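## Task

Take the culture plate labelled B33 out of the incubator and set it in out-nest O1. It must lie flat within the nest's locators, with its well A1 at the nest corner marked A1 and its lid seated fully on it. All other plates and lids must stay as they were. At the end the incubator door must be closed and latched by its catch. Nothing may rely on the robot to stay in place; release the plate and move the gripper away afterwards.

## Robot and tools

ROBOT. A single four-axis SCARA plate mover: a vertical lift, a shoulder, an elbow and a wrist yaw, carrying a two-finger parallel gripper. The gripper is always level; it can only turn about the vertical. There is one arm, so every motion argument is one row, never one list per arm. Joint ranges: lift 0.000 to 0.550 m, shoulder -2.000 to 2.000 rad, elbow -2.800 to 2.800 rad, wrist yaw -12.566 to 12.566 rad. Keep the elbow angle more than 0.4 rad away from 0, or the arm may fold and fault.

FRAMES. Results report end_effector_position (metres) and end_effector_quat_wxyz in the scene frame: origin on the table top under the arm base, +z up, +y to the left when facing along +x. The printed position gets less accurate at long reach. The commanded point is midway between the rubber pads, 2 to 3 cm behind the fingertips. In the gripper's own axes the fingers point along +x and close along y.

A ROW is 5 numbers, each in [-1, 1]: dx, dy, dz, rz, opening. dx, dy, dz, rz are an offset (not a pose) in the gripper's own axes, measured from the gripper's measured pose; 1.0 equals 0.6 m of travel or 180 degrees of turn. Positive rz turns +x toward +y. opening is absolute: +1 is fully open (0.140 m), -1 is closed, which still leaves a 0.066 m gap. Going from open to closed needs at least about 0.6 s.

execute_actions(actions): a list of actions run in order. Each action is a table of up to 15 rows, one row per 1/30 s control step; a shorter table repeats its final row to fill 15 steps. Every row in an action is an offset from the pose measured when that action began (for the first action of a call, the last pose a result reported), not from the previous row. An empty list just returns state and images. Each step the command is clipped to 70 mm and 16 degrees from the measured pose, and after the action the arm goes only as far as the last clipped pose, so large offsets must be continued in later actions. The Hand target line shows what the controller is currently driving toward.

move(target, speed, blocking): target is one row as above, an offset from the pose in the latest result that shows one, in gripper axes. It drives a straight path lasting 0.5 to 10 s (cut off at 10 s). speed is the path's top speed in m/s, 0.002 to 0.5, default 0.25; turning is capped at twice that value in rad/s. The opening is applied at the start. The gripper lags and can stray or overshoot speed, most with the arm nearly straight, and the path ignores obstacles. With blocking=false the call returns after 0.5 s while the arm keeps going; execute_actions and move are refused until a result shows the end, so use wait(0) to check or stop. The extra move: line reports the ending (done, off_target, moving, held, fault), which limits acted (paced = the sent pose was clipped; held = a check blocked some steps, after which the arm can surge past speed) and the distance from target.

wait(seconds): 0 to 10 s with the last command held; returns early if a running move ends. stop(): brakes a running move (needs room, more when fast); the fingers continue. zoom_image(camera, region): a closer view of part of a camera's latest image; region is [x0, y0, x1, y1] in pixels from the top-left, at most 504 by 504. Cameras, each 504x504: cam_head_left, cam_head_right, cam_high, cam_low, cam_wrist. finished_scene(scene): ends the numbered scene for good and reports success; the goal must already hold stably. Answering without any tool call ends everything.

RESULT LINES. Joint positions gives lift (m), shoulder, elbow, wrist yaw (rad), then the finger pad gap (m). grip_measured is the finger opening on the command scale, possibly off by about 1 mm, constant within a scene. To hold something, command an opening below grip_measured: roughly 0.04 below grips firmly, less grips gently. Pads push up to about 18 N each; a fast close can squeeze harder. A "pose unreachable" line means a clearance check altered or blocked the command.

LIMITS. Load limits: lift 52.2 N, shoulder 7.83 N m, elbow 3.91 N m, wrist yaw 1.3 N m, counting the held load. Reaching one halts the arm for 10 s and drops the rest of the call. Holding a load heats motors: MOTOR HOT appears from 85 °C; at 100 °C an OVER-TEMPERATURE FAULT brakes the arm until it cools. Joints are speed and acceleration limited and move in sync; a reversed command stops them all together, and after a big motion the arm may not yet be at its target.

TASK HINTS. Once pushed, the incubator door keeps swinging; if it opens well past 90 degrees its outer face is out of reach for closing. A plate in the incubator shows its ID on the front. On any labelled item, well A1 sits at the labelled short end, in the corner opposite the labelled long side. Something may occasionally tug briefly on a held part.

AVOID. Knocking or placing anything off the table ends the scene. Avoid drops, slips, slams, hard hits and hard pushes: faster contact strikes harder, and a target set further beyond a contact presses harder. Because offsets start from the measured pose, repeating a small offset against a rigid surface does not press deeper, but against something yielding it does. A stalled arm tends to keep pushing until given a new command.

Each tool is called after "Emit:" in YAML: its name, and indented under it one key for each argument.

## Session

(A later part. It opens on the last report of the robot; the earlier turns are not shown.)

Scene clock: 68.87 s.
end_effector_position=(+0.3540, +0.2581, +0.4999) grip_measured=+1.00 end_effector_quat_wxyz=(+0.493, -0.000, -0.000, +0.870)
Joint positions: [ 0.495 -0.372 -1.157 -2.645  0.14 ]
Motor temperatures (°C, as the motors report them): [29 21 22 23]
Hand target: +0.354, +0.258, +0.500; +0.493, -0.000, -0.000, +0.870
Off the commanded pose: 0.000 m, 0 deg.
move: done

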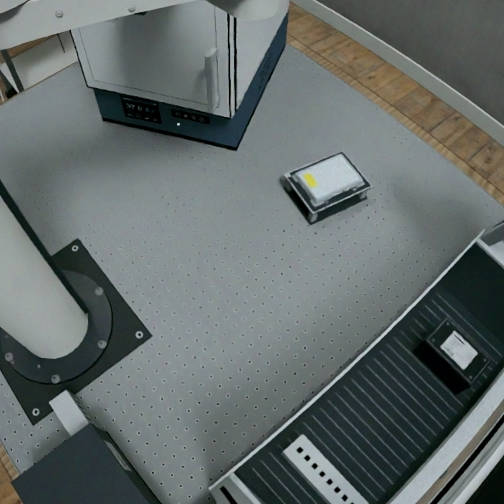

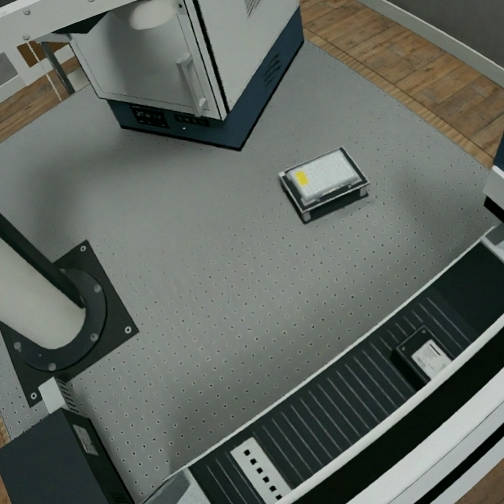

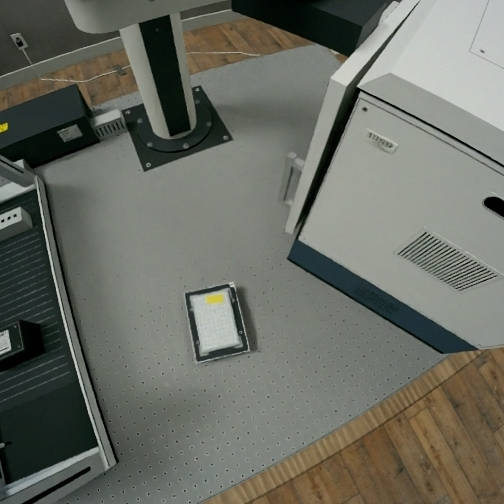

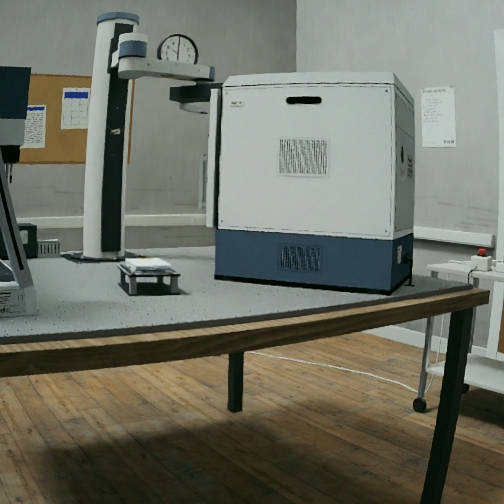

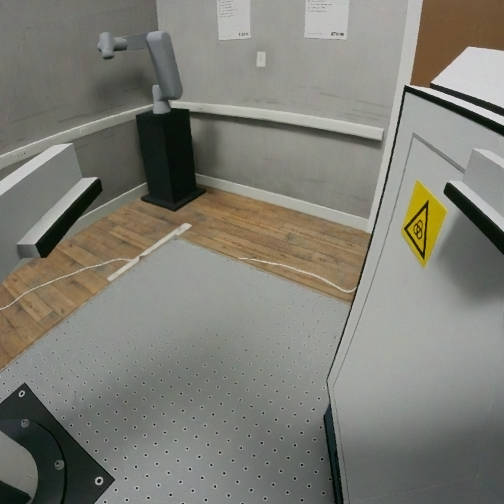

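Emit:
move:
  target: [0,-0.01,0,0,1]
  speed: 0.02

Emit:
zoom_image:
  camera: "cam_high"
  region: [300,0,440,140]

Scene clock: 71.47 s.
end_effector_position=(+0.3591, +0.2612, +0.4999) grip_measured=+1.00 end_effector_quat_wxyz=(+0.494, -0.000, -0.000, +0.870)
Joint positions: [ 0.495 -0.361 -1.185 -2.628  0.14 ]
Motor temperatures (°C, as the motors report them): [29 21 22 23]
Hand target: +0.359, +0.261, +0.500; +0.493, -0.000, -0.000, +0.870
Off the commanded pose: 0.000 m, 0 deg.
move: done

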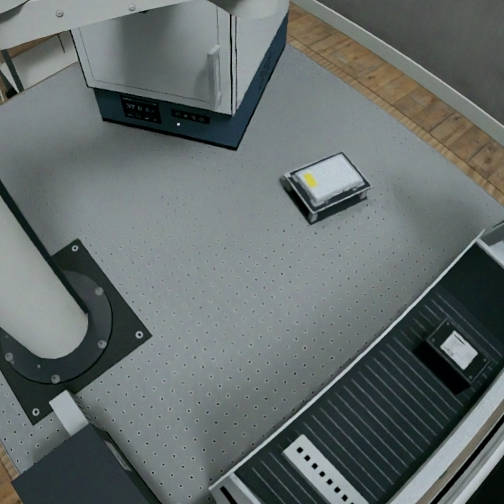

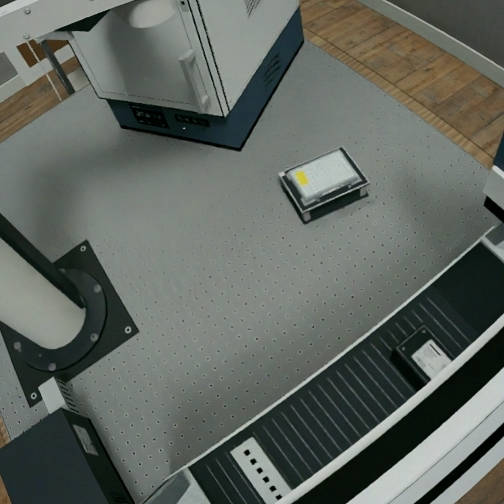

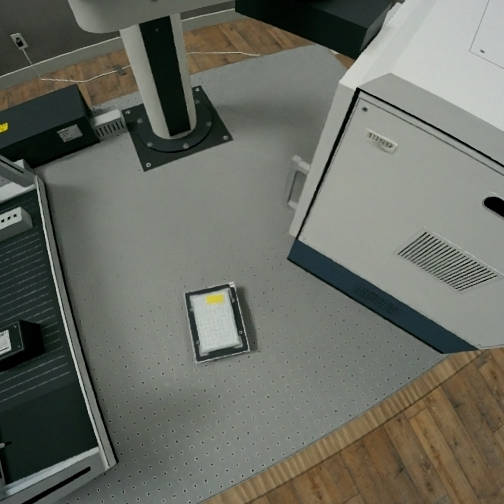

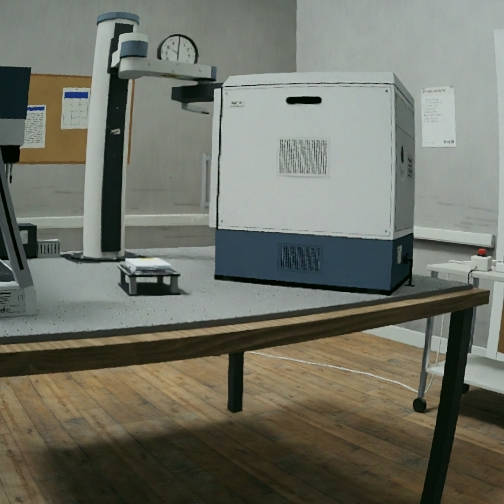

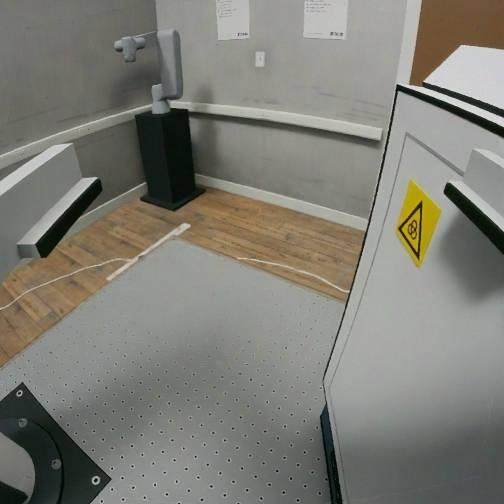

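Region (300, 0, 440, 140) of cam_high's 504x504 image, scaled by 3.600, with more detail than that image has.

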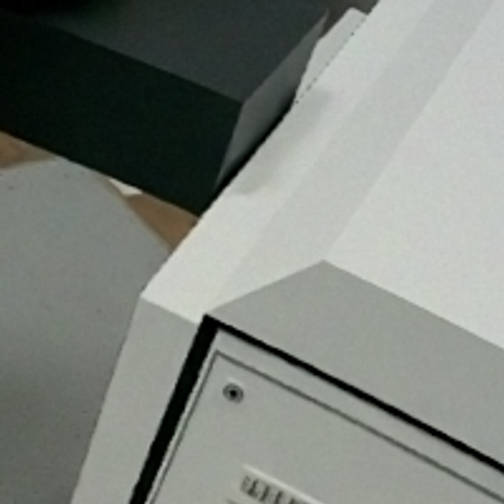

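The door snapped shut on its catch.

Emit:
move:
  target: [-0.15,0.17,0,0,1]

Emit:
zoom_image:
  camera: "cam_high"
  region: [300,0,440,140]

Scene clock: 74.60 s.
end_effector_position=(+0.3178, +0.1315, +0.4999) grip_measured=+1.00 end_effector_quat_wxyz=(+0.494, -0.000, -0.000, +0.870)
Joint positions: [ 0.495 -0.928 -0.839 -2.408  0.14 ]
Motor temperatures (°C, as the motors report them): [29 21 22 23]
Hand target: +0.318, +0.132, +0.500; +0.494, -0.000, -0.000, +0.870
Off the commanded pose: 0.000 m, 0 deg.
move: done

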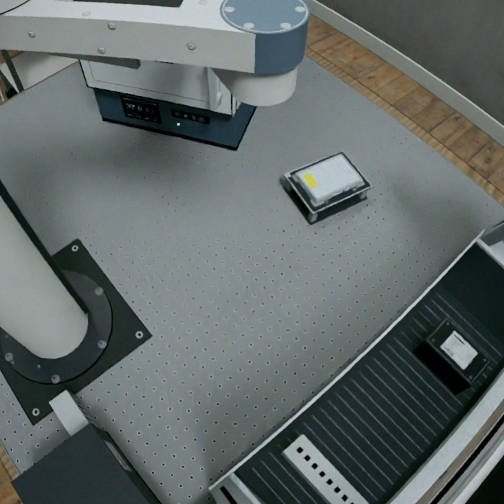

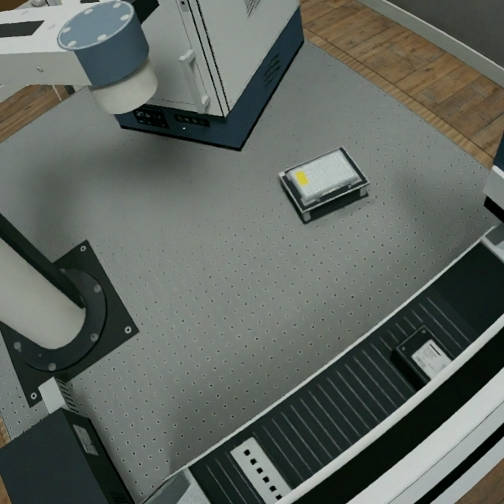

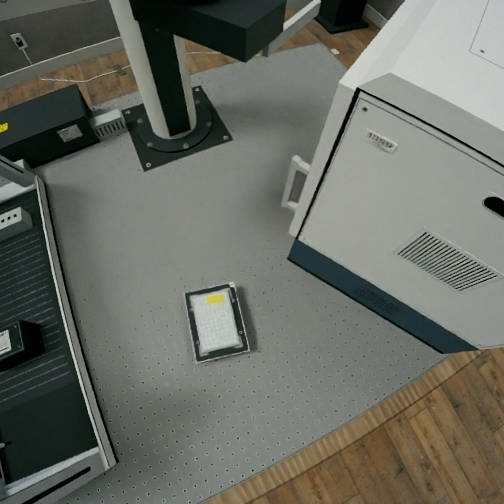

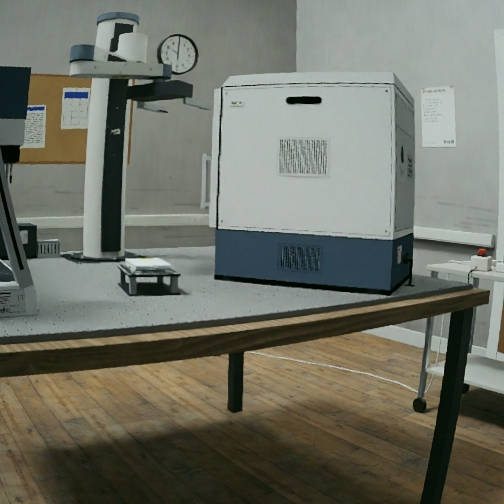

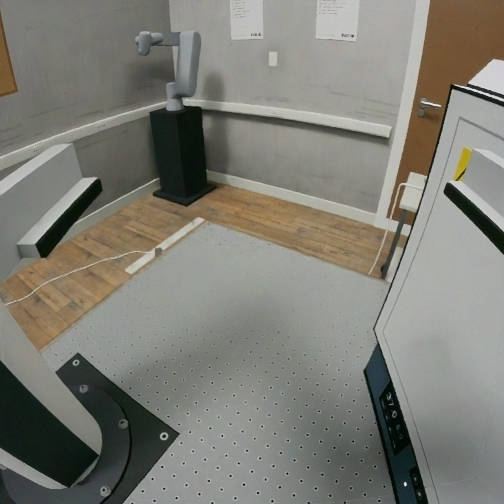

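Region (300, 0, 440, 140) of cam_high's 504x504 image, scaled by 3.600, with more detail than that image has.

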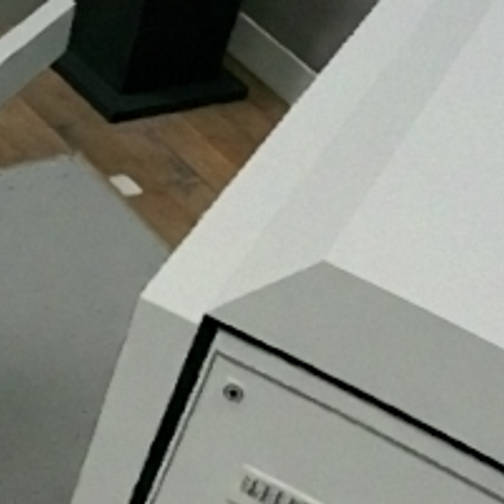

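Emit:
finished_scene:
  scene: 2

The scene is finished: the task was done.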